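## Task

Pick up the small round tin from the desk and put it on the top surface of the low shelf, standing upright on one of its flat circular ends. Release it and pull the robot away afterwards. It must not topple or rest at a tilt, or the task fails; it only counts if it stays put without the robot supporting it.

## Robot and tools

ROBOT. A wheeled cart (0.53 m wide, spanning x = -0.35 to 0.07 m in the base frame) carrying a pan/tilt head camera and two five-joint arms, left_arm and right_arm, each ending in a two-jaw gripper (one fixed jaw, one swinging jaw). Pan axes sit at x = -0.060, y = +0.155 (left) and -0.155 m (right); shoulders are 0.89 m high. Link lengths: upper arm 0.116, forearm 0.135, hand 0.162 m. The fixed-jaw tip reaches about 0.44 m horizontally from its pan axis and cannot go below about 0.55 m above the floor. The base drives straight or turns in place; it cannot strafe. Loose objects may occasionally get nudged by the scene.

FRAMES. Base frame: origin on the floor between the drive wheels, x forward, y left, z up. left_hand and right_hand in the state are the fixed-jaw tips in this frame, so a held object sits beside the tip on the swinging-jaw side. Hand axes: z along the fingers, y from swinging to fixed jaw. Odometry frame is the base frame at scene start; base_odometry integrates wheel turns (slip counts as motion), heading positive left, -3.142 to 3.142. Hand positions may be off by a few cm, differently per arm.

TOOLS.
execute_actions(actions, cameras): actions is a list holding zero or one action. An action may contain "base", "joints", or both; they start together. "base" holds exactly one of {"translate_m": d} (relative drive in metres, forward positive, -1.4 to 1.4) or {"rotate_rad": d} (relative turn in place in radians, counter-clockwise/left positive, -3.2 to 3.2). A base offset is measured from where the last reported state put the base. "joints" is one flat dictionary keyed by joint name covering both arms and the head; each value is an absolute target angle in radians. Ranges: head_pan_rad -3.2..3.2 (0 forward, + left); head_tilt_rad -0.76..1.45 (0 level, + down); for each arm, shoulder_pan -1.919..1.919, shoulder_lift -1.745..1.745, elbow_flex -1.69..1.58, wrist_flex -1.658..1.658, wrist_roll -2.743..2.841, gripper 0..1.919. Done tolerances: head and pan/roll 0.02, shoulder_lift 0.1, elbow 0.07, wrist_flex 0.03, gripper 0.03. Omitted joints may keep pushing to earlier targets. Unknown keys or out-of-range numbers reject the whole call. cameras: list from head_camera, left_wrist_camera, right_wrist_camera, all; omitted/null/["all"] gives all, [] gives none. An empty actions list just reports state and images. Each action runs at most 15 s.
wait(seconds): 0 to 10 s, no new command; returns state and images.
zoom_image(camera, region): region [x0, y0, x1, y1] in pixels of that camera's latest image, origin top-left, at most 504x504.
read_manual(section): returns licence texts only.
finished_scene(scene): integer 1 or 2; ends that scene irreversibly and reports success, then gives the next task. Call it only once the object rests correctly and the robot has let go and backed off.

JOINT CONVENTIONS. Pan: at 0 the left arm points left and the right arm right; positive is clockwise from above; straight ahead is +1.571 (left) and -1.571 (right). Bend: with lift, elbow and wrist_flex at 0 the upper arm is nearly vertical (tilted 0.24 rad outward) and forearm and fingers are horizontal; positive values bend downward, and their sum is the finger angle below horizontal (1.571 = pointing down, which requires the forearm no more than 0.08 rad above horizontal). Roll: -1.522 closes jaws across the arm plane with the fixed jaw on the left looking outward; 1.619 puts it on the right; 0.049 closes within the plane, fixed jaw below (level fingers) or toward the pan axis (downward fingers). Prefer fixed jaw on the left over furniture, since the hand body then bulges upward by about 0.08 m instead of downward. Gripper opening by angle: 0 gives 0.003 m, 0.3 gives 0.026, 0.6 gives 0.049, 1 gives 0.076, 1.919 gives 0.106. Commanding below the contact angle squeezes, maximum at 0.2 rad below; going lower barely helps and may trip the jaw. A holding jaw reads off_target; done means empty or barely gripping.

STOWING. Stowed left arm: pan -1.75, lift 0.05, elbow 1.35, wrist_flex -1.55, roll -1.52; right arm identical except pan 1.75. Stow in two steps (wrists first, then the other three) when clear of loose items; leaving stow, do not move the wrists first. With arms stowed, turning needs a 0.44 m clear radius. Turning or reversing right next to a desk can snag the rear and topple the robot.

RESULTS. base_status and joint_status: done (reached; for base, wheels turned fully even if slipping), off_target (stopped short, maybe still pushing: load, obstruction or tripped motor), time_out (holds where it stopped). contact_stop never appears. "joint command not followed" plus a cause means a self/arm-to-arm clearance check blocked that arm's targets (gripper still moves); such joints read not_followed and may be retried each action until a valid target arrives. on_its_own lists uncommanded motion. MOTOR HOT warns from 55 °C; at 70 °C an OVER-TEMPERATURE FAULT stops the arm, and its joints read limit_stop_at_motor_heat: resend targets after cooling.

SAG AND TRIPS. Loaded or extended joints rest below target; offset the next target upward by the observed sag. A joint stuck over about 0.30 rad from target for about 2 s trips to 20 % torque (no status says so; reply time counts). Reset: once its reading is steady, command 0.2 rad from the reading on the side away from the failed target (or 0.04 past the range end; for a jaw, the end). To stop a blocked joint pushing, set its target to its current reading. Payload per hand about 0.4 kg at full reach, 0.7 kg within 0.28 m of the pan axis.

AVOID. Dropping, slamming or knocking objects over; hard pushing or pulling (especially pulling on things in front, which tips the robot); arms or hands striking or pressing each other; leaving the object supported by the gripper at the end.

Each tool is called as a command line: name --argument value for each argument, lists and objects as JSON in quotes; but a table of rows of numbers goes row by row, as --pt "numbers of a row", without its own name.

## Session

I'll start by looking at the current state of the scene.

execute_actions --actions '[]'

Scene clock: 0.00 s.
base_odometry: x=+0.000 y=+0.000 heading=+0.000 (m, m, rad; odometry frame)
base_status: not commanded
joint_positions: head_pan_rad=+0.026 head_tilt_rad=+0.026 left_arm_shoulder_pan_rad=-1.760 left_arm_shoulder_lift_rad=-0.008 left_arm_elbow_flex_rad=+1.347 left_arm_wrist_flex_rad=-1.578 left_arm_wrist_roll_rad=-1.513 left_arm_gripper_rad=+1.920 right_arm_shoulder_pan_rad=+1.764 right_arm_shoulder_lift_rad=+0.043 right_arm_elbow_flex_rad=+1.353 right_arm_wrist_flex_rad=-1.623 right_arm_wrist_roll_rad=-1.534 right_arm_gripper_rad=+1.920
joint_status: not commanded
left_hand: x=-0.3037 y=+0.1005 z=+0.9144 quat_wxyz=(-0.071, -0.615, -0.061, +0.783) (m; base frame)
right_hand: x=-0.3051 y=-0.1150 z=+0.9093 quat_wxyz=(-0.071, +0.619, -0.064, -0.779) (m; base frame)
pictures: head_camera, left_wrist_camera, right_wrist_camera
Images, in order (width x height): head_camera 644x476, left_wrist_camera 644x476, right_wrist_camera 644x476.

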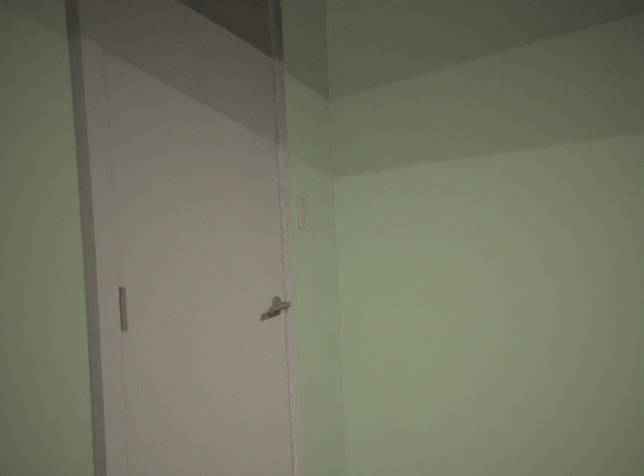

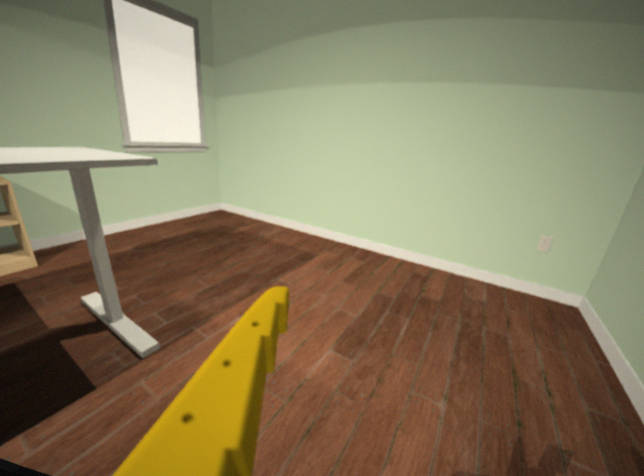

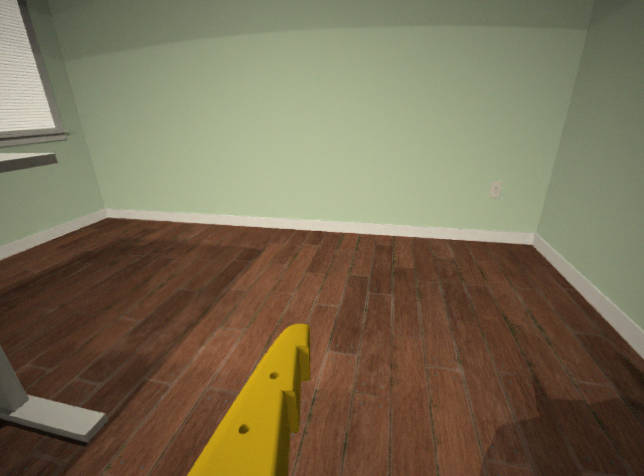

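execute_actions --actions '[{"joints": {"head_pan_rad": -1.9, "head_tilt_rad": 0.5}}]' --cameras '["head_camera"]'

Scene clock: 6.13 s.
base_odometry: x=+0.000 y=+0.000 heading=+0.000 (m, m, rad; odometry frame)
base_status: not commanded
joint_positions: head_pan_rad=-1.890 head_tilt_rad=+0.494 left_arm_shoulder_pan_rad=-1.760 left_arm_shoulder_lift_rad=-0.008 left_arm_elbow_flex_rad=+1.347 left_arm_wrist_flex_rad=-1.578 left_arm_wrist_roll_rad=-1.513 left_arm_gripper_rad=+1.920 right_arm_shoulder_pan_rad=+1.764 right_arm_shoulder_lift_rad=+0.043 right_arm_elbow_flex_rad=+1.353 right_arm_wrist_flex_rad=-1.623 right_arm_wrist_roll_rad=-1.534 right_arm_gripper_rad=+1.920
joint_status: all done
left_hand: x=-0.3037 y=+0.1005 z=+0.9144 quat_wxyz=(-0.071, -0.615, -0.061, +0.783) (m; base frame)
right_hand: x=-0.3051 y=-0.1150 z=+0.9093 quat_wxyz=(-0.071, +0.619, -0.064, -0.779) (m; base frame)
pictures: head_camera
Images, in order (width x height): head_camera 644x476.

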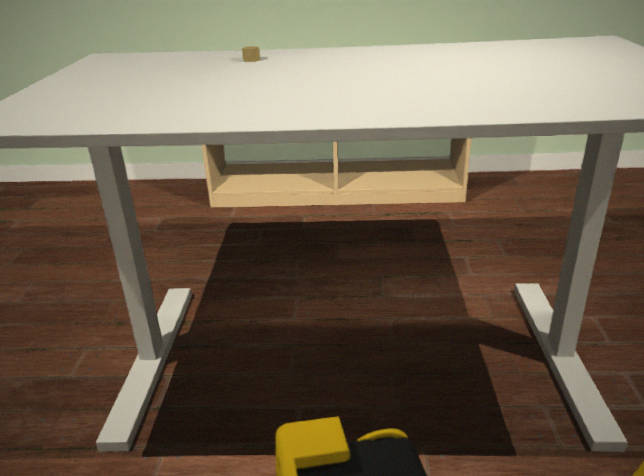

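zoom_image --camera "head_camera" --region '[190, 20, 310, 100]'

execute_actions --actions '[{"joints": {"head_pan_rad": -1.9, "head_tilt_rad": 0.2}}]' --cameras '["head_camera"]'

Region (190, 20, 310, 100) of head_camera's 644x476 image, scaled by 4.200.

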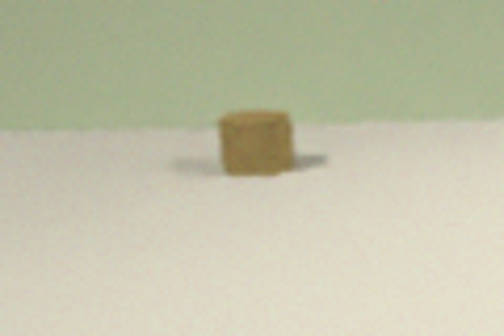

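Scene clock: 12.70 s.
base_odometry: x=+0.000 y=+0.000 heading=+0.000 (m, m, rad; odometry frame)
base_status: not commanded
joint_positions: head_pan_rad=-1.890 head_tilt_rad=+0.212 left_arm_shoulder_pan_rad=-1.760 left_arm_shoulder_lift_rad=-0.008 left_arm_elbow_flex_rad=+1.347 left_arm_wrist_flex_rad=-1.578 left_arm_wrist_roll_rad=-1.513 left_arm_gripper_rad=+1.920 right_arm_shoulder_pan_rad=+1.764 right_arm_shoulder_lift_rad=+0.043 right_arm_elbow_flex_rad=+1.353 right_arm_wrist_flex_rad=-1.623 right_arm_wrist_roll_rad=-1.534 right_arm_gripper_rad=+1.920
joint_status: all done
left_hand: x=-0.3037 y=+0.1005 z=+0.9144 quat_wxyz=(-0.071, -0.615, -0.061, +0.783) (m; base frame)
right_hand: x=-0.3051 y=-0.1150 z=+0.9093 quat_wxyz=(-0.071, +0.619, -0.064, -0.779) (m; base frame)
pictures: head_camera
Images, in order (width x height): head_camera 644x476.

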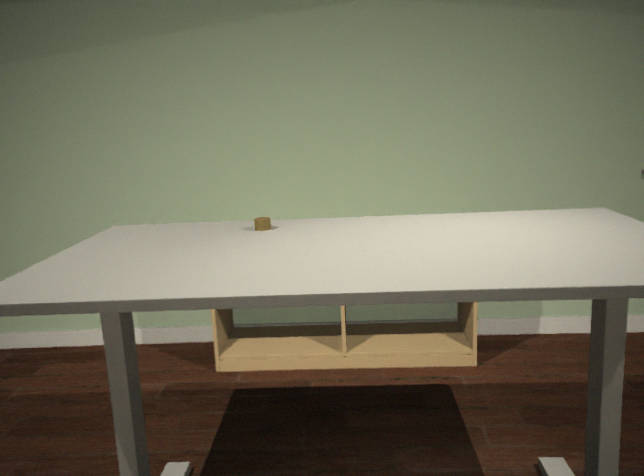

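execute_actions --actions '[{"joints": {"head_pan_rad": -1.1, "head_tilt_rad": 0.45}}]' --cameras '["head_camera"]'

Scene clock: 63.47 s.
base_odometry: x=+0.000 y=+0.000 heading=+0.000 (m, m, rad; odometry frame)
base_status: not commanded
joint_positions: head_pan_rad=-1.110 head_tilt_rad=+0.443 left_arm_shoulder_pan_rad=-1.760 left_arm_shoulder_lift_rad=-0.008 left_arm_elbow_flex_rad=+1.347 left_arm_wrist_flex_rad=-1.578 left_arm_wrist_roll_rad=-1.513 left_arm_gripper_rad=+1.920 right_arm_shoulder_pan_rad=+1.764 right_arm_shoulder_lift_rad=+0.043 right_arm_elbow_flex_rad=+1.353 right_arm_wrist_flex_rad=-1.623 right_arm_wrist_roll_rad=-1.534 right_arm_gripper_rad=+1.920
joint_status: all done
left_hand: x=-0.3037 y=+0.1005 z=+0.9144 quat_wxyz=(-0.071, -0.615, -0.061, +0.783) (m; base frame)
right_hand: x=-0.3051 y=-0.1150 z=+0.9093 quat_wxyz=(-0.071, +0.619, -0.064, -0.779) (m; base frame)
pictures: head_camera
Images, in order (width x height): head_camera 644x476.

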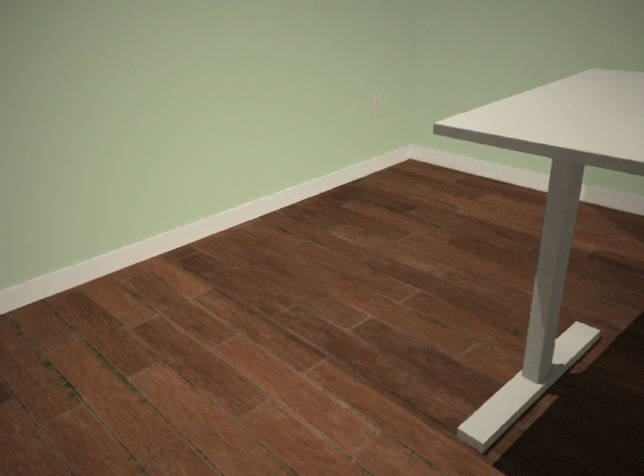

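execute_actions --actions '[{"base": {"rotate_rad": -1.01}, "joints": {"head_pan_rad": -0.3, "head_tilt_rad": 0.5, "right_arm_shoulder_pan_rad": -1.57, "right_arm_shoulder_lift_rad": 0.0, "right_arm_elbow_flex_rad": 0.0}}]' --cameras '["head_camera"]'

Scene clock: 150.30 s.
base_odometry: x=+0.000 y=+0.000 heading=-1.009 (m, m, rad; odometry frame)
base_status: done
joint_positions: head_pan_rad=-0.310 head_tilt_rad=+0.494 left_arm_shoulder_pan_rad=-1.760 left_arm_shoulder_lift_rad=-0.008 left_arm_elbow_flex_rad=+1.347 left_arm_wrist_flex_rad=-1.578 left_arm_wrist_roll_rad=-1.513 left_arm_gripper_rad=+1.920 right_arm_shoulder_pan_rad=-1.564 right_arm_shoulder_lift_rad=+0.034 right_arm_elbow_flex_rad=+0.038 right_arm_wrist_flex_rad=-1.623 right_arm_wrist_roll_rad=-1.534 right_arm_gripper_rad=+1.920
joint_status: all done
left_hand: x=-0.3037 y=+0.1005 z=+0.9144 quat_wxyz=(-0.071, -0.615, -0.061, +0.783) (m; base frame)
right_hand: x=+0.1405 y=-0.1487 z=+1.1615 quat_wxyz=(+1.000, +0.000, +0.010, +0.002) (m; base frame)
pictures: head_camera
Images, in order (width x height): head_camera 644x476.

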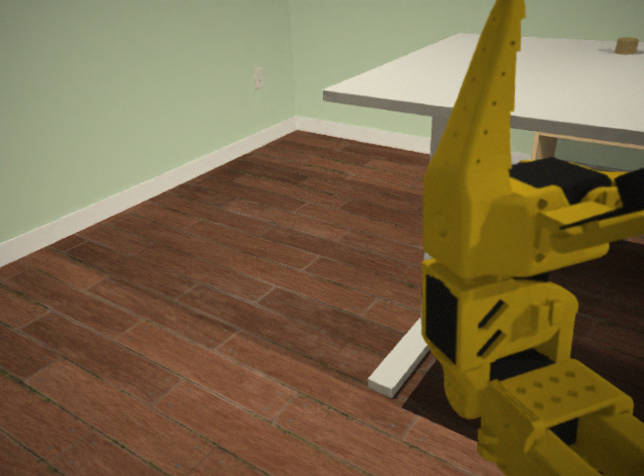

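execute_actions --actions '[{"base": {"translate_m": 1.4}, "joints": {"head_pan_rad": -0.9, "head_tilt_rad": 0.5, "right_arm_wrist_flex_rad": 0.3, "right_arm_wrist_roll_rad": -1.522, "right_arm_gripper_rad": 1.0}}]' --cameras '["head_camera"]'

Scene clock: 165.47 s.
base_odometry: x=+0.744 y=-1.186 heading=-1.010 (m, m, rad; odometry frame)
base_status: done
joint_positions: head_pan_rad=-0.890 head_tilt_rad=+0.494 left_arm_shoulder_pan_rad=-1.760 left_arm_shoulder_lift_rad=-0.008 left_arm_elbow_flex_rad=+1.347 left_arm_wrist_flex_rad=-1.578 left_arm_wrist_roll_rad=-1.513 left_arm_gripper_rad=+1.920 right_arm_shoulder_pan_rad=-1.564 right_arm_shoulder_lift_rad=+0.034 right_arm_elbow_flex_rad=+0.037 right_arm_wrist_flex_rad=+0.299 right_arm_wrist_roll_rad=-1.532 right_arm_gripper_rad=+1.006
joint_status: all done
left_hand: x=-0.3037 y=+0.1005 z=+0.9144 quat_wxyz=(-0.071, -0.615, -0.061, +0.783) (m; base frame)
right_hand: x=+0.2868 y=-0.1498 z=+0.9431 quat_wxyz=(+0.565, +0.007, +0.825, +0.001) (m; base frame)
pictures: head_camera
Images, in order (width x height): head_camera 644x476.

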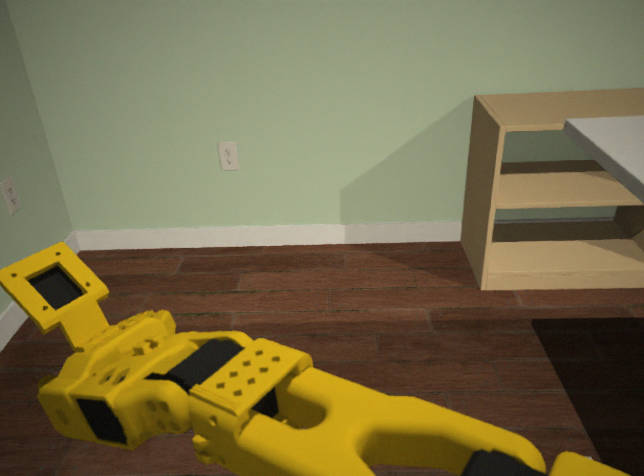

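zoom_image --camera "head_camera" --region '[444, 70, 644, 310]'

Region (444, 70, 644, 310) of head_camera's 644x476 image, scaled by 2.100.

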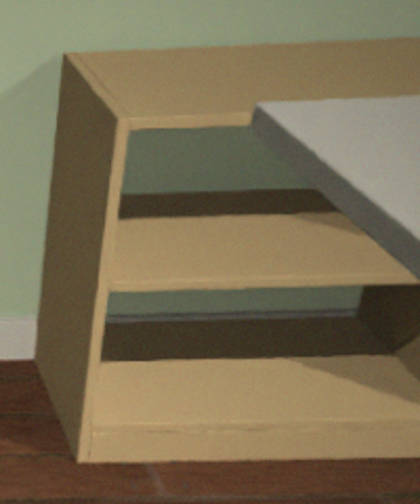

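execute_actions --actions '[{"base": {"rotate_rad": -0.93}, "joints": {"head_pan_rad": -0.5, "head_tilt_rad": 0.6}}]' --cameras '["head_camera"]'

Scene clock: 234.90 s.
base_odometry: x=+0.744 y=-1.185 heading=-1.939 (m, m, rad; odometry frame)
base_status: done
joint_positions: head_pan_rad=-0.510 head_tilt_rad=+0.594 left_arm_shoulder_pan_rad=-1.760 left_arm_shoulder_lift_rad=-0.008 left_arm_elbow_flex_rad=+1.347 left_arm_wrist_flex_rad=-1.578 left_arm_wrist_roll_rad=-1.513 left_arm_gripper_rad=+1.920 right_arm_shoulder_pan_rad=-1.565 right_arm_shoulder_lift_rad=+0.034 right_arm_elbow_flex_rad=+0.037 right_arm_wrist_flex_rad=+0.299 right_arm_wrist_roll_rad=-1.532 right_arm_gripper_rad=+1.006
joint_status: all done
left_hand: x=-0.3037 y=+0.1005 z=+0.9144 quat_wxyz=(-0.071, -0.615, -0.061, +0.783) (m; base frame)
right_hand: x=+0.2868 y=-0.1492 z=+0.9431 quat_wxyz=(+0.565, +0.006, +0.825, +0.001) (m; base frame)
pictures: head_camera
Images, in order (width x height): head_camera 644x476.

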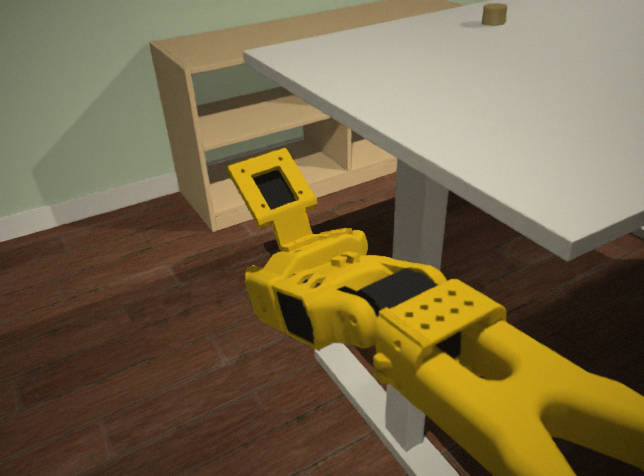

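execute_actions --actions '[{"base": {"translate_m": 1.37}, "joints": {"head_pan_rad": -1.57, "head_tilt_rad": 0.6}}]' --cameras '["head_camera"]'

Scene clock: 257.67 s.
base_odometry: x=+0.250 y=-2.463 heading=-1.940 (m, m, rad; odometry frame)
base_status: done
joint_positions: head_pan_rad=-1.560 head_tilt_rad=+0.594 left_arm_shoulder_pan_rad=-1.760 left_arm_shoulder_lift_rad=-0.008 left_arm_elbow_flex_rad=+1.347 left_arm_wrist_flex_rad=-1.578 left_arm_wrist_roll_rad=-1.513 left_arm_gripper_rad=+1.920 right_arm_shoulder_pan_rad=-1.565 right_arm_shoulder_lift_rad=+0.034 right_arm_elbow_flex_rad=+0.037 right_arm_wrist_flex_rad=+0.299 right_arm_wrist_roll_rad=-1.532 right_arm_gripper_rad=+1.006
joint_status: all done
left_hand: x=-0.3037 y=+0.1005 z=+0.9144 quat_wxyz=(-0.071, -0.615, -0.061, +0.783) (m; base frame)
right_hand: x=+0.2868 y=-0.1492 z=+0.9431 quat_wxyz=(+0.565, +0.006, +0.825, +0.001) (m; base frame)
pictures: head_camera
Images, in order (width x height): head_camera 644x476.

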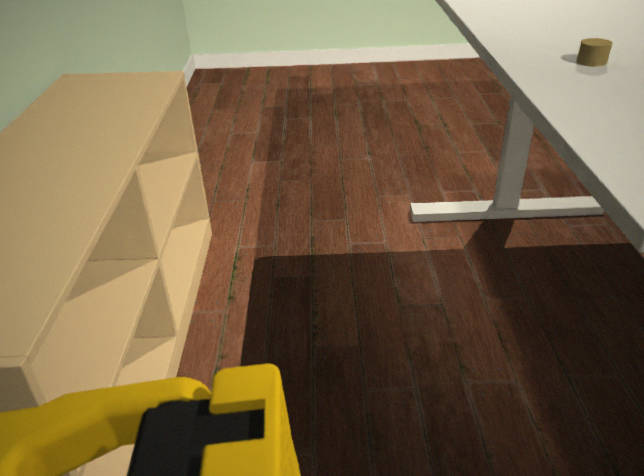

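zoom_image --camera "head_camera" --region '[404, 0, 644, 260]'

Region (404, 0, 644, 260) of head_camera's 644x476 image, scaled by 1.938; it fills the left 465 columns of this view, and the rest is white.

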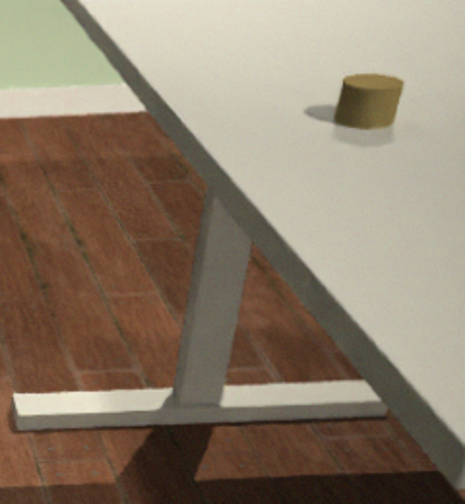

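execute_actions --actions '[{"base": {"rotate_rad": -1.65}, "joints": {"head_pan_rad": 0.0, "head_tilt_rad": 0.6}}]' --cameras '["head_camera"]'

Scene clock: 309.33 s.
base_odometry: x=+0.250 y=-2.463 heading=+2.694 (m, m, rad; odometry frame)
base_status: done
joint_positions: head_pan_rad=-0.010 head_tilt_rad=+0.594 left_arm_shoulder_pan_rad=-1.760 left_arm_shoulder_lift_rad=-0.008 left_arm_elbow_flex_rad=+1.347 left_arm_wrist_flex_rad=-1.578 left_arm_wrist_roll_rad=-1.513 left_arm_gripper_rad=+1.920 right_arm_shoulder_pan_rad=-1.565 right_arm_shoulder_lift_rad=+0.034 right_arm_elbow_flex_rad=+0.037 right_arm_wrist_flex_rad=+0.299 right_arm_wrist_roll_rad=-1.532 right_arm_gripper_rad=+1.006
joint_status: all done
left_hand: x=-0.3037 y=+0.1005 z=+0.9144 quat_wxyz=(-0.071, -0.615, -0.061, +0.783) (m; base frame)
right_hand: x=+0.2868 y=-0.1492 z=+0.9431 quat_wxyz=(+0.565, +0.006, +0.825, +0.001) (m; base frame)
pictures: head_camera
Images, in order (width x height): head_camera 644x476.

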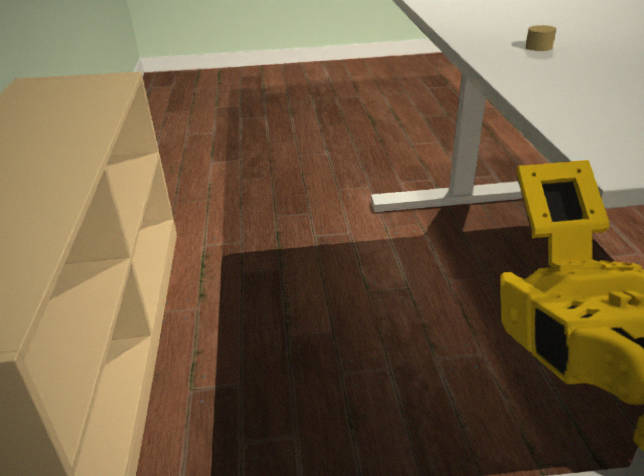

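execute_actions --actions '[{"base": {"translate_m": 1.06}, "joints": {"head_pan_rad": -1.45, "head_tilt_rad": 0.7, "right_arm_shoulder_lift_rad": -0.15, "right_arm_elbow_flex_rad": -0.4, "right_arm_wrist_flex_rad": 1.47}}]' --cameras '["head_camera", "right_wrist_camera"]'

Scene clock: 348.17 s.
base_odometry: x=-0.705 y=-2.003 heading=+2.694 (m, m, rad; odometry frame)
base_status: done
joint_positions: head_pan_rad=-1.440 head_tilt_rad=+0.694 left_arm_shoulder_pan_rad=-1.760 left_arm_shoulder_lift_rad=-0.008 left_arm_elbow_flex_rad=+1.347 left_arm_wrist_flex_rad=-1.578 left_arm_wrist_roll_rad=-1.513 left_arm_gripper_rad=+1.920 right_arm_shoulder_pan_rad=-1.565 right_arm_shoulder_lift_rad=-0.109 right_arm_elbow_flex_rad=-0.359 right_arm_wrist_flex_rad=+1.467 right_arm_wrist_roll_rad=-1.532 right_arm_gripper_rad=+1.006
joint_status: all done
left_hand: x=-0.3037 y=+0.1005 z=+0.9144 quat_wxyz=(-0.071, -0.615, -0.061, +0.783) (m; base frame)
right_hand: x=+0.1909 y=-0.1487 z=+0.9394 quat_wxyz=(+0.282, +0.008, +0.959, +0.001) (m; base frame)
pictures: head_camera, right_wrist_camera
Images, in order (width x height): head_camera 644x476, right_wrist_camera 644x476.

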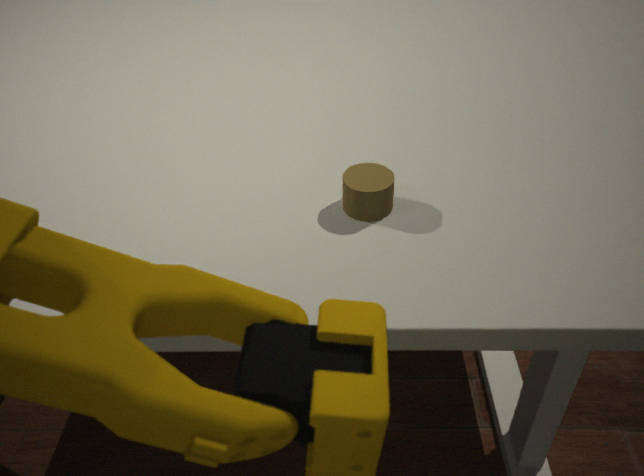

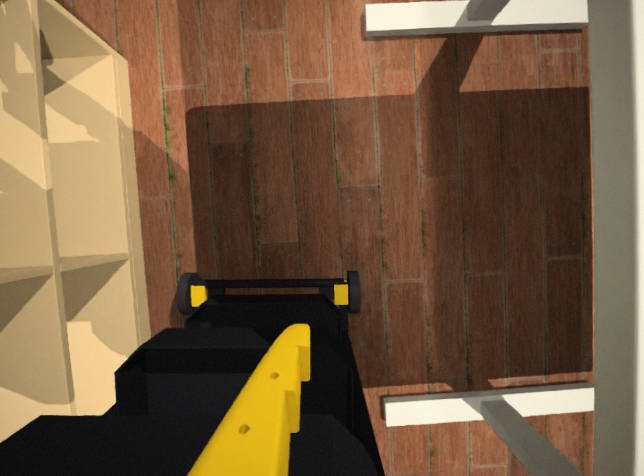

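execute_actions --actions '[{"joints": {"right_arm_shoulder_pan_rad": -0.15, "right_arm_shoulder_lift_rad": -0.08, "right_arm_elbow_flex_rad": -0.5, "right_arm_wrist_flex_rad": 1.45, "head_pan_rad": -1.45, "head_tilt_rad": 0.6}}]' --cameras '["head_camera", "right_wrist_camera"]'

Scene clock: 392.67 s.
base_odometry: x=-0.705 y=-2.003 heading=+2.694 (m, m, rad; odometry frame)
base_status: not commanded
joint_positions: head_pan_rad=-1.440 head_tilt_rad=+0.614 left_arm_shoulder_pan_rad=-1.760 left_arm_shoulder_lift_rad=-0.008 left_arm_elbow_flex_rad=+1.347 left_arm_wrist_flex_rad=-1.578 left_arm_wrist_roll_rad=-1.513 left_arm_gripper_rad=+1.920 right_arm_shoulder_pan_rad=-0.157 right_arm_shoulder_lift_rad=-0.073 right_arm_elbow_flex_rad=-0.459 right_arm_wrist_flex_rad=+1.462 right_arm_wrist_roll_rad=-1.532 right_arm_gripper_rad=+1.006
joint_status: all done
left_hand: x=-0.3037 y=+0.1005 z=+0.9144 quat_wxyz=(-0.071, -0.615, -0.061, +0.783) (m; base frame)
right_hand: x=-0.0118 y=-0.4102 z=+0.9525 quat_wxyz=(+0.241, +0.620, +0.719, -0.203) (m; base frame)
pictures: head_camera, right_wrist_camera
Images, in order (width x height): head_camera 644x476, right_wrist_camera 644x476.

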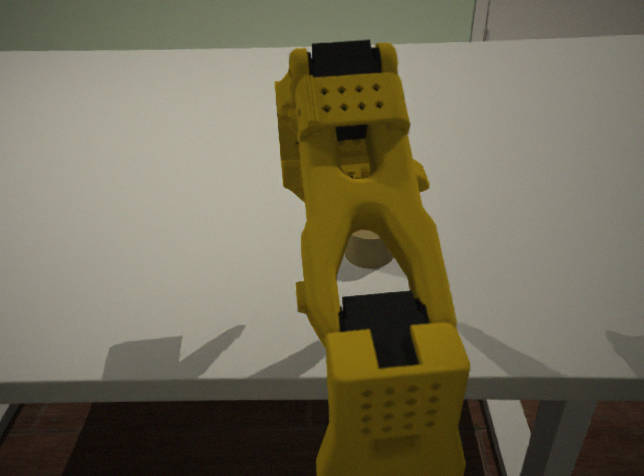

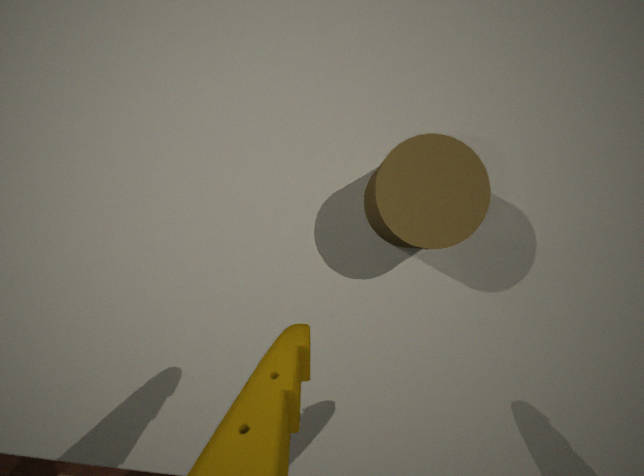

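zoom_image --camera "right_wrist_camera" --region '[270, 110, 550, 390]'

Region (270, 110, 550, 390) of right_wrist_camera's 644x476 image, scaled by 1.800.

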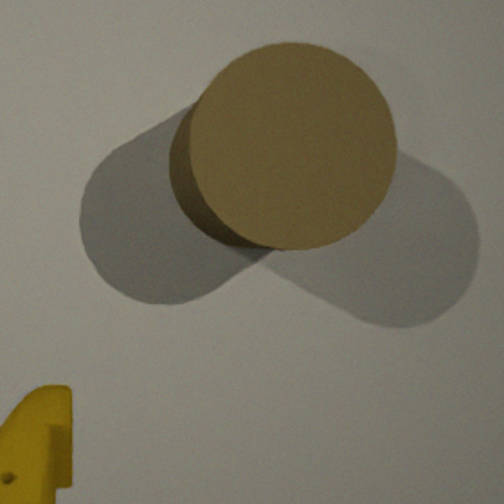

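execute_actions --actions '[{"joints": {"right_arm_shoulder_pan_rad": -0.098, "right_arm_shoulder_lift_rad": 0.18, "right_arm_elbow_flex_rad": -0.5, "right_arm_wrist_flex_rad": 1.255, "right_arm_gripper_rad": 1.1}}]' --cameras '["head_camera", "right_wrist_camera"]'

Scene clock: 454.47 s.
base_odometry: x=-0.705 y=-2.003 heading=+2.694 (m, m, rad; odometry frame)
base_status: not commanded
joint_positions: head_pan_rad=-1.440 head_tilt_rad=+0.614 left_arm_shoulder_pan_rad=-1.760 left_arm_shoulder_lift_rad=-0.008 left_arm_elbow_flex_rad=+1.347 left_arm_wrist_flex_rad=-1.578 left_arm_wrist_roll_rad=-1.513 left_arm_gripper_rad=+1.920 right_arm_shoulder_pan_rad=-0.105 right_arm_shoulder_lift_rad=+0.193 right_arm_elbow_flex_rad=-0.462 right_arm_wrist_flex_rad=+1.266 right_arm_wrist_roll_rad=-1.532 right_arm_gripper_rad=+1.094
joint_status: all done
left_hand: x=-0.3037 y=+0.1005 z=+0.9144 quat_wxyz=(-0.071, -0.615, -0.061, +0.783) (m; base frame)
right_hand: x=-0.0215 y=-0.4478 z=+0.9050 quat_wxyz=(+0.211, +0.645, +0.710, -0.188) (m; base frame)
pictures: head_camera, right_wrist_camera
Images, in order (width x height): head_camera 644x476, right_wrist_camera 644x476.

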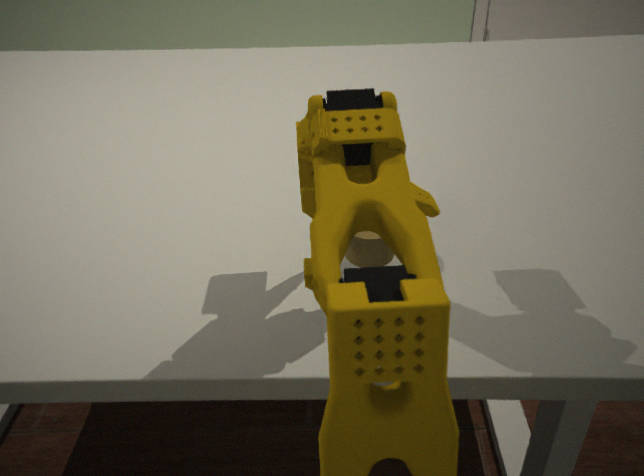

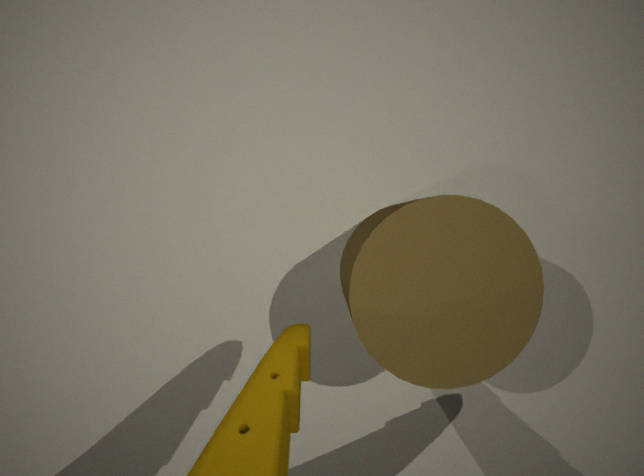

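execute_actions --actions '[{"joints": {"right_arm_shoulder_pan_rad": -0.083, "right_arm_shoulder_lift_rad": 0.333, "right_arm_elbow_flex_rad": -0.57, "right_arm_wrist_flex_rad": 1.167}}]' --cameras '["head_camera", "right_wrist_camera"]'

Scene clock: 481.07 s.
base_odometry: x=-0.705 y=-2.003 heading=+2.694 (m, m, rad; odometry frame)
base_status: not commanded
joint_positions: head_pan_rad=-1.440 head_tilt_rad=+0.614 left_arm_shoulder_pan_rad=-1.760 left_arm_shoulder_lift_rad=-0.008 left_arm_elbow_flex_rad=+1.347 left_arm_wrist_flex_rad=-1.578 left_arm_wrist_roll_rad=-1.513 left_arm_gripper_rad=+1.920 right_arm_shoulder_pan_rad=-0.091 right_arm_shoulder_lift_rad=+0.351 right_arm_elbow_flex_rad=-0.526 right_arm_wrist_flex_rad=+1.178 right_arm_wrist_roll_rad=-1.532 right_arm_gripper_rad=+1.094
joint_status: all done
left_hand: x=-0.3037 y=+0.1005 z=+0.9144 quat_wxyz=(-0.071, -0.615, -0.061, +0.783) (m; base frame)
right_hand: x=-0.0238 y=-0.4665 z=+0.8832 quat_wxyz=(+0.208, +0.651, +0.706, -0.188) (m; base frame)
pictures: head_camera, right_wrist_camera
Images, in order (width x height): head_camera 644x476, right_wrist_camera 644x476.

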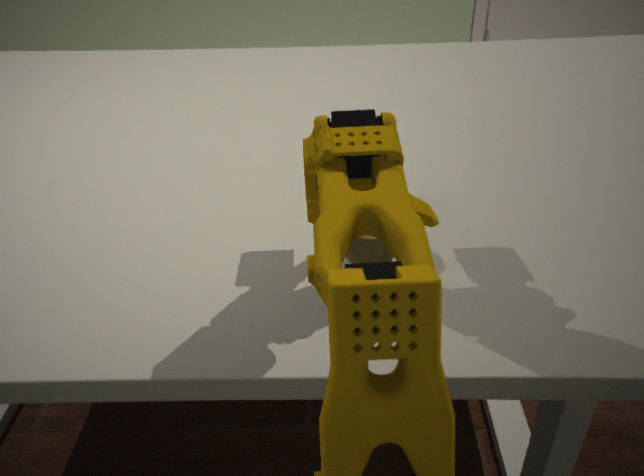

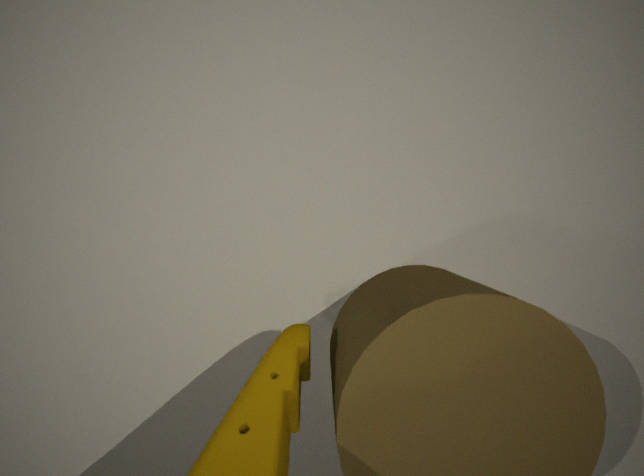

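execute_actions --actions '[{"joints": {"right_arm_gripper_rad": 0.47}}]' --cameras '["head_camera", "right_wrist_camera"]'

Scene clock: 496.63 s.
base_odometry: x=-0.705 y=-2.003 heading=+2.694 (m, m, rad; odometry frame)
base_status: not commanded
joint_positions: head_pan_rad=-1.440 head_tilt_rad=+0.614 left_arm_shoulder_pan_rad=-1.760 left_arm_shoulder_lift_rad=-0.008 left_arm_elbow_flex_rad=+1.347 left_arm_wrist_flex_rad=-1.578 left_arm_wrist_roll_rad=-1.513 left_arm_gripper_rad=+1.920 right_arm_shoulder_pan_rad=-0.089 right_arm_shoulder_lift_rad=+0.351 right_arm_elbow_flex_rad=-0.528 right_arm_wrist_flex_rad=+1.178 right_arm_wrist_roll_rad=-1.532 right_arm_gripper_rad=+0.585
joint_status: right_arm_gripper_rad off_target (ended at +0.585, target +0.470)
left_hand: x=-0.3037 y=+0.1005 z=+0.9144 quat_wxyz=(-0.071, -0.615, -0.061, +0.783) (m; base frame)
right_hand: x=-0.0243 y=-0.4668 z=+0.8835 quat_wxyz=(+0.208, +0.651, +0.705, -0.188) (m; base frame)
pictures: head_camera, right_wrist_camera
Images, in order (width x height): head_camera 644x476, right_wrist_camera 644x476.

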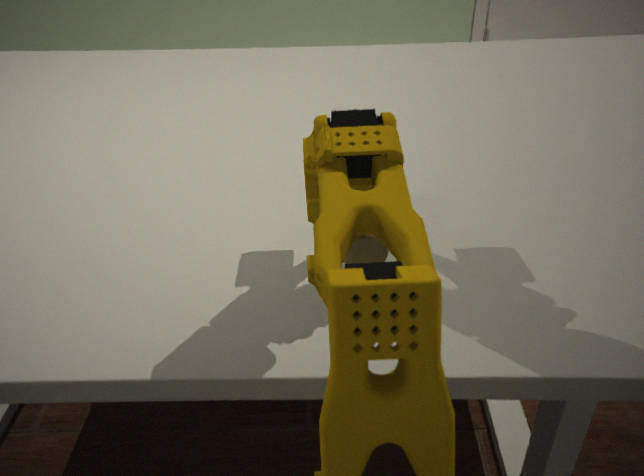

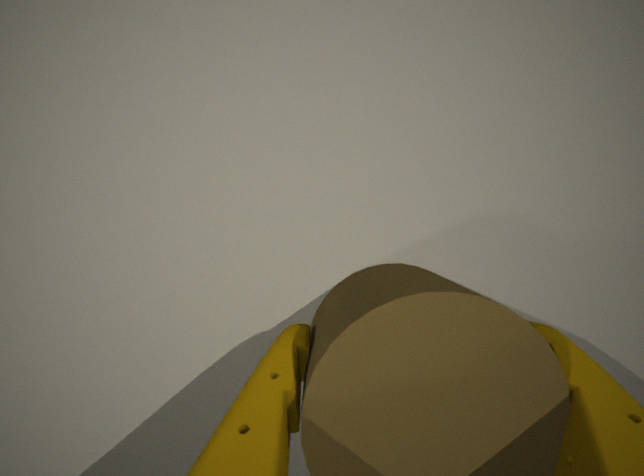

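execute_actions --actions '[{"joints": {"right_arm_gripper_rad": 0.41, "right_arm_shoulder_lift_rad": -0.06, "right_arm_elbow_flex_rad": -0.57, "right_arm_wrist_flex_rad": 1.55}}]' --cameras '["head_camera", "right_wrist_camera"]'

Scene clock: 506.83 s.
base_odometry: x=-0.705 y=-2.003 heading=+2.694 (m, m, rad; odometry frame)
base_status: not commanded
joint_positions: head_pan_rad=-1.440 head_tilt_rad=+0.614 left_arm_shoulder_pan_rad=-1.760 left_arm_shoulder_lift_rad=-0.008 left_arm_elbow_flex_rad=+1.347 left_arm_wrist_flex_rad=-1.578 left_arm_wrist_roll_rad=-1.513 left_arm_gripper_rad=+1.920 right_arm_shoulder_pan_rad=-0.089 right_arm_shoulder_lift_rad=-0.015 right_arm_elbow_flex_rad=-0.531 right_arm_wrist_flex_rad=+1.546 right_arm_wrist_roll_rad=-1.532 right_arm_gripper_rad=+0.576
joint_status: right_arm_gripper_rad off_target (ended at +0.576, target +0.410); the others done
left_hand: x=-0.3037 y=+0.1005 z=+0.9144 quat_wxyz=(-0.071, -0.615, -0.061, +0.783) (m; base frame)
right_hand: x=-0.0295 y=-0.4091 z=+0.9463 quat_wxyz=(+0.209, +0.651, +0.705, -0.189) (m; base frame)
pictures: head_camera, right_wrist_camera
Images, in order (width x height): head_camera 644x476, right_wrist_camera 644x476.

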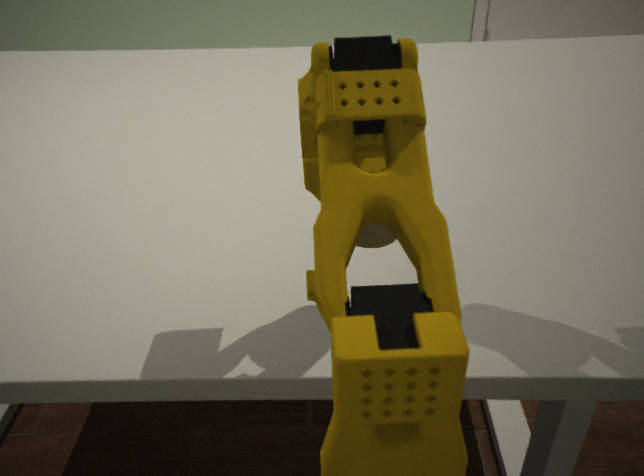

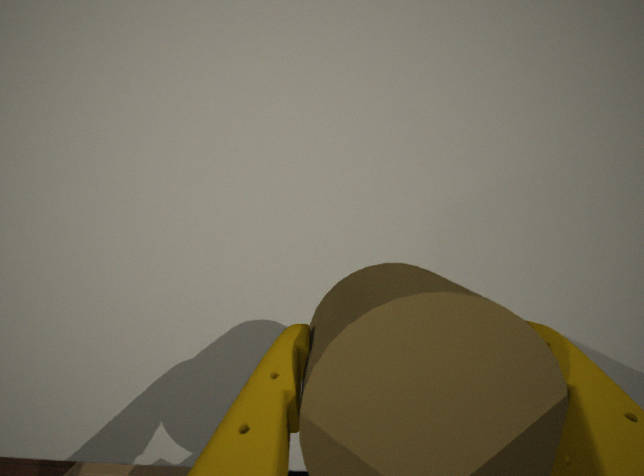

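execute_actions --actions '[{"base": {"translate_m": -0.85}, "joints": {"right_arm_shoulder_pan_rad": -1.57, "head_pan_rad": 0.6, "head_tilt_rad": 0.75}}]' --cameras '["all"]'

Scene clock: 544.30 s.
base_odometry: x=+0.061 y=-2.371 heading=+2.694 (m, m, rad; odometry frame)
base_status: done
joint_positions: head_pan_rad=+0.590 head_tilt_rad=+0.745 left_arm_shoulder_pan_rad=-1.760 left_arm_shoulder_lift_rad=-0.008 left_arm_elbow_flex_rad=+1.347 left_arm_wrist_flex_rad=-1.578 left_arm_wrist_roll_rad=-1.513 left_arm_gripper_rad=+1.920 right_arm_shoulder_pan_rad=-1.564 right_arm_shoulder_lift_rad=-0.018 right_arm_elbow_flex_rad=-0.531 right_arm_wrist_flex_rad=+1.548 right_arm_wrist_roll_rad=-1.532 right_arm_gripper_rad=+0.576
joint_status: all done
left_hand: x=-0.3037 y=+0.1005 z=+0.9144 quat_wxyz=(-0.071, -0.615, -0.061, +0.783) (m; base frame)
right_hand: x=+0.1955 y=-0.1491 z=+0.9469 quat_wxyz=(+0.282, +0.008, +0.959, +0.000) (m; base frame)
pictures: head_camera, left_wrist_camera, right_wrist_camera
Images, in order (width x height): head_camera 644x476, left_wrist_camera 644x476, right_wrist_camera 644x476.

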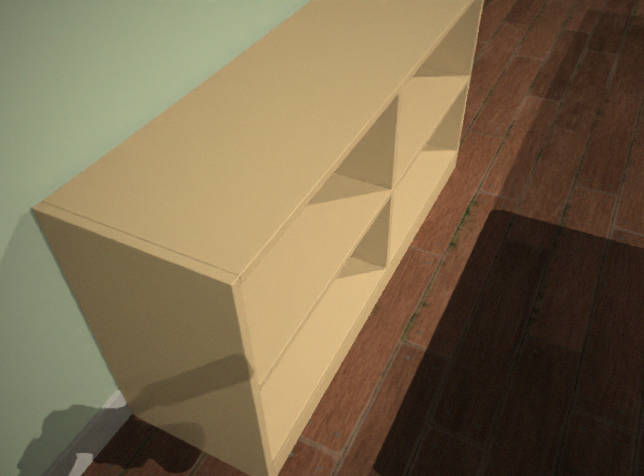

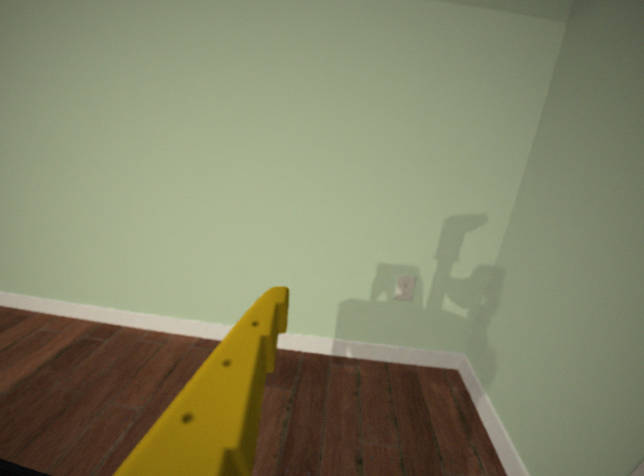

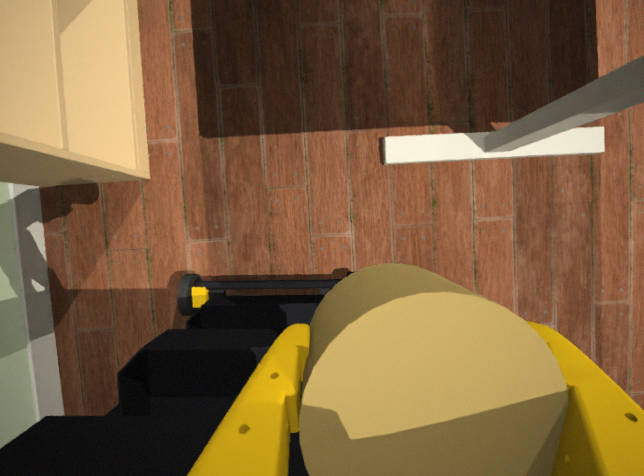

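execute_actions --actions '[{"base": {"rotate_rad": 1.06}, "joints": {"head_pan_rad": -0.1, "head_tilt_rad": 0.8}}]' --cameras '["head_camera", "right_wrist_camera"]'

Scene clock: 554.77 s.
base_odometry: x=+0.062 y=-2.371 heading=-2.530 (m, m, rad; odometry frame)
base_status: done
joint_positions: head_pan_rad=-0.090 head_tilt_rad=+0.795 left_arm_shoulder_pan_rad=-1.760 left_arm_shoulder_lift_rad=-0.008 left_arm_elbow_flex_rad=+1.347 left_arm_wrist_flex_rad=-1.578 left_arm_wrist_roll_rad=-1.513 left_arm_gripper_rad=+1.920 right_arm_shoulder_pan_rad=-1.565 right_arm_shoulder_lift_rad=-0.018 right_arm_elbow_flex_rad=-0.531 right_arm_wrist_flex_rad=+1.548 right_arm_wrist_roll_rad=-1.532 right_arm_gripper_rad=+0.576
joint_status: all done
left_hand: x=-0.3037 y=+0.1005 z=+0.9144 quat_wxyz=(-0.071, -0.615, -0.061, +0.783) (m; base frame)
right_hand: x=+0.1955 y=-0.1487 z=+0.9469 quat_wxyz=(+0.282, +0.008, +0.959, +0.001) (m; base frame)
pictures: head_camera, right_wrist_camera
Images, in order (width x height): head_camera 644x476, right_wrist_camera 644x476.

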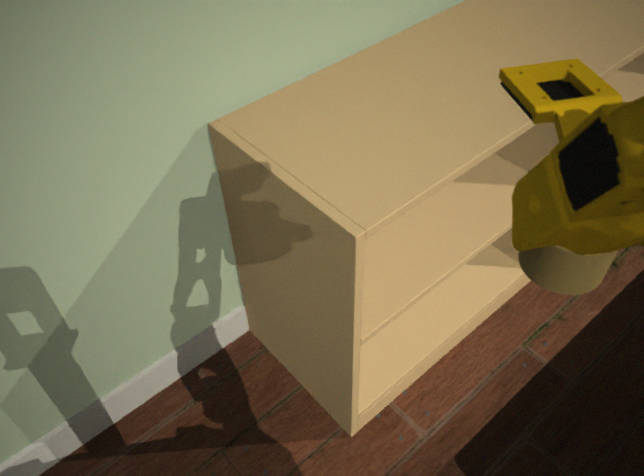

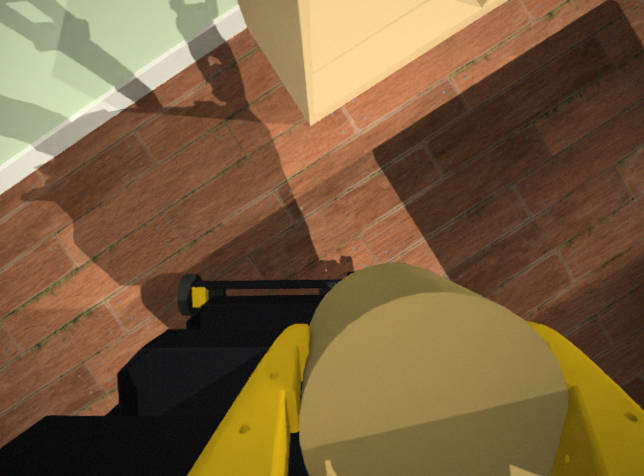

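execute_actions --actions '[{"base": {"translate_m": 0.4}, "joints": {"right_arm_shoulder_lift_rad": 0.93, "right_arm_elbow_flex_rad": -0.085, "right_arm_wrist_flex_rad": 0.105, "head_pan_rad": -0.4, "head_tilt_rad": 1.05}}]' --cameras '["head_camera", "right_wrist_camera"]'

Scene clock: 580.07 s.
base_odometry: x=-0.266 y=-2.601 heading=-2.529 (m, m, rad; odometry frame)
base_status: done
joint_positions: head_pan_rad=-0.390 head_tilt_rad=+1.045 left_arm_shoulder_pan_rad=-1.760 left_arm_shoulder_lift_rad=-0.008 left_arm_elbow_flex_rad=+1.347 left_arm_wrist_flex_rad=-1.578 left_arm_wrist_roll_rad=-1.513 left_arm_gripper_rad=+1.920 right_arm_shoulder_pan_rad=-1.565 right_arm_shoulder_lift_rad=+0.951 right_arm_elbow_flex_rad=-0.083 right_arm_wrist_flex_rad=+0.115 right_arm_wrist_roll_rad=-1.532 right_arm_gripper_rad=+0.576
joint_status: all done
left_hand: x=-0.3037 y=+0.1005 z=+0.9144 quat_wxyz=(-0.071, -0.615, -0.061, +0.783) (m; base frame)
right_hand: x=+0.2583 y=-0.1491 z=+0.7033 quat_wxyz=(+0.289, +0.008, +0.957, +0.001) (m; base frame)
pictures: head_camera, right_wrist_camera
Images, in order (width x height): head_camera 644x476, right_wrist_camera 644x476.

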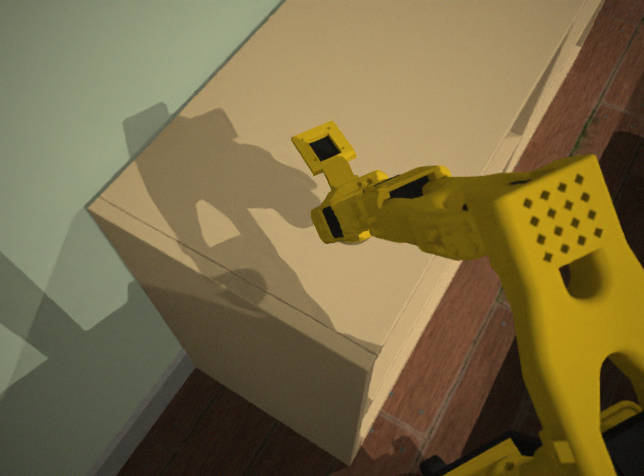

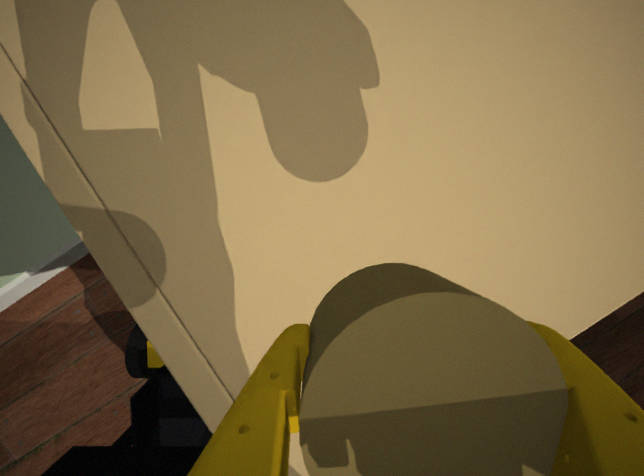

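execute_actions --actions '[{"base": {"translate_m": 0.04}, "joints": {"right_arm_shoulder_lift_rad": 1.27, "right_arm_elbow_flex_rad": -0.42, "right_arm_wrist_flex_rad": 0.08}}]' --cameras '["head_camera", "right_wrist_camera"]'

Scene clock: 604.23 s.
base_odometry: x=-0.299 y=-2.625 heading=-2.528 (m, m, rad; odometry frame)
base_status: done
joint_positions: head_pan_rad=-0.390 head_tilt_rad=+1.045 left_arm_shoulder_pan_rad=-1.760 left_arm_shoulder_lift_rad=-0.008 left_arm_elbow_flex_rad=+1.347 left_arm_wrist_flex_rad=-1.578 left_arm_wrist_roll_rad=-1.513 left_arm_gripper_rad=+1.920 right_arm_shoulder_pan_rad=-1.565 right_arm_shoulder_lift_rad=+1.290 right_arm_elbow_flex_rad=-0.385 right_arm_wrist_flex_rad=+0.092 right_arm_wrist_roll_rad=-1.532 right_arm_gripper_rad=+0.576
joint_status: all done
left_hand: x=-0.3037 y=+0.1005 z=+0.9144 quat_wxyz=(-0.071, -0.615, -0.061, +0.783) (m; base frame)
right_hand: x=+0.2608 y=-0.1491 z=+0.6605 quat_wxyz=(+0.283, +0.008, +0.959, +0.001) (m; base frame)
pictures: head_camera, right_wrist_camera
Images, in order (width x height): head_camera 644x476, right_wrist_camera 644x476.

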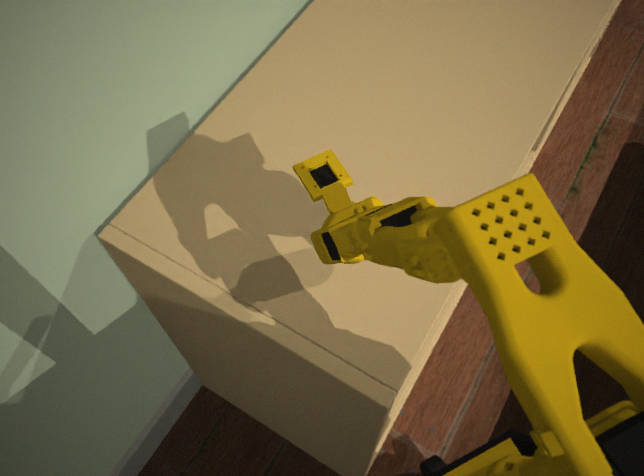

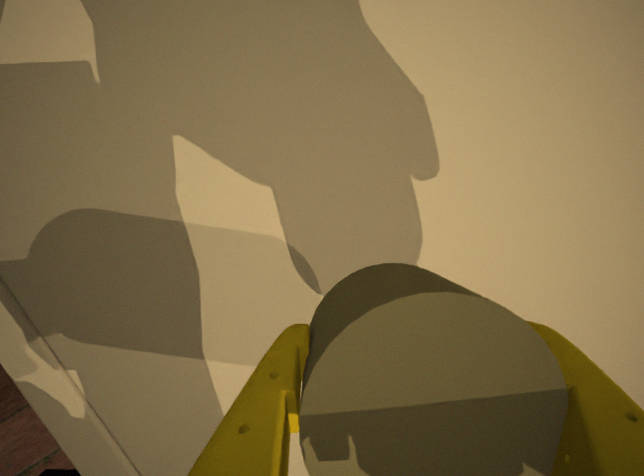

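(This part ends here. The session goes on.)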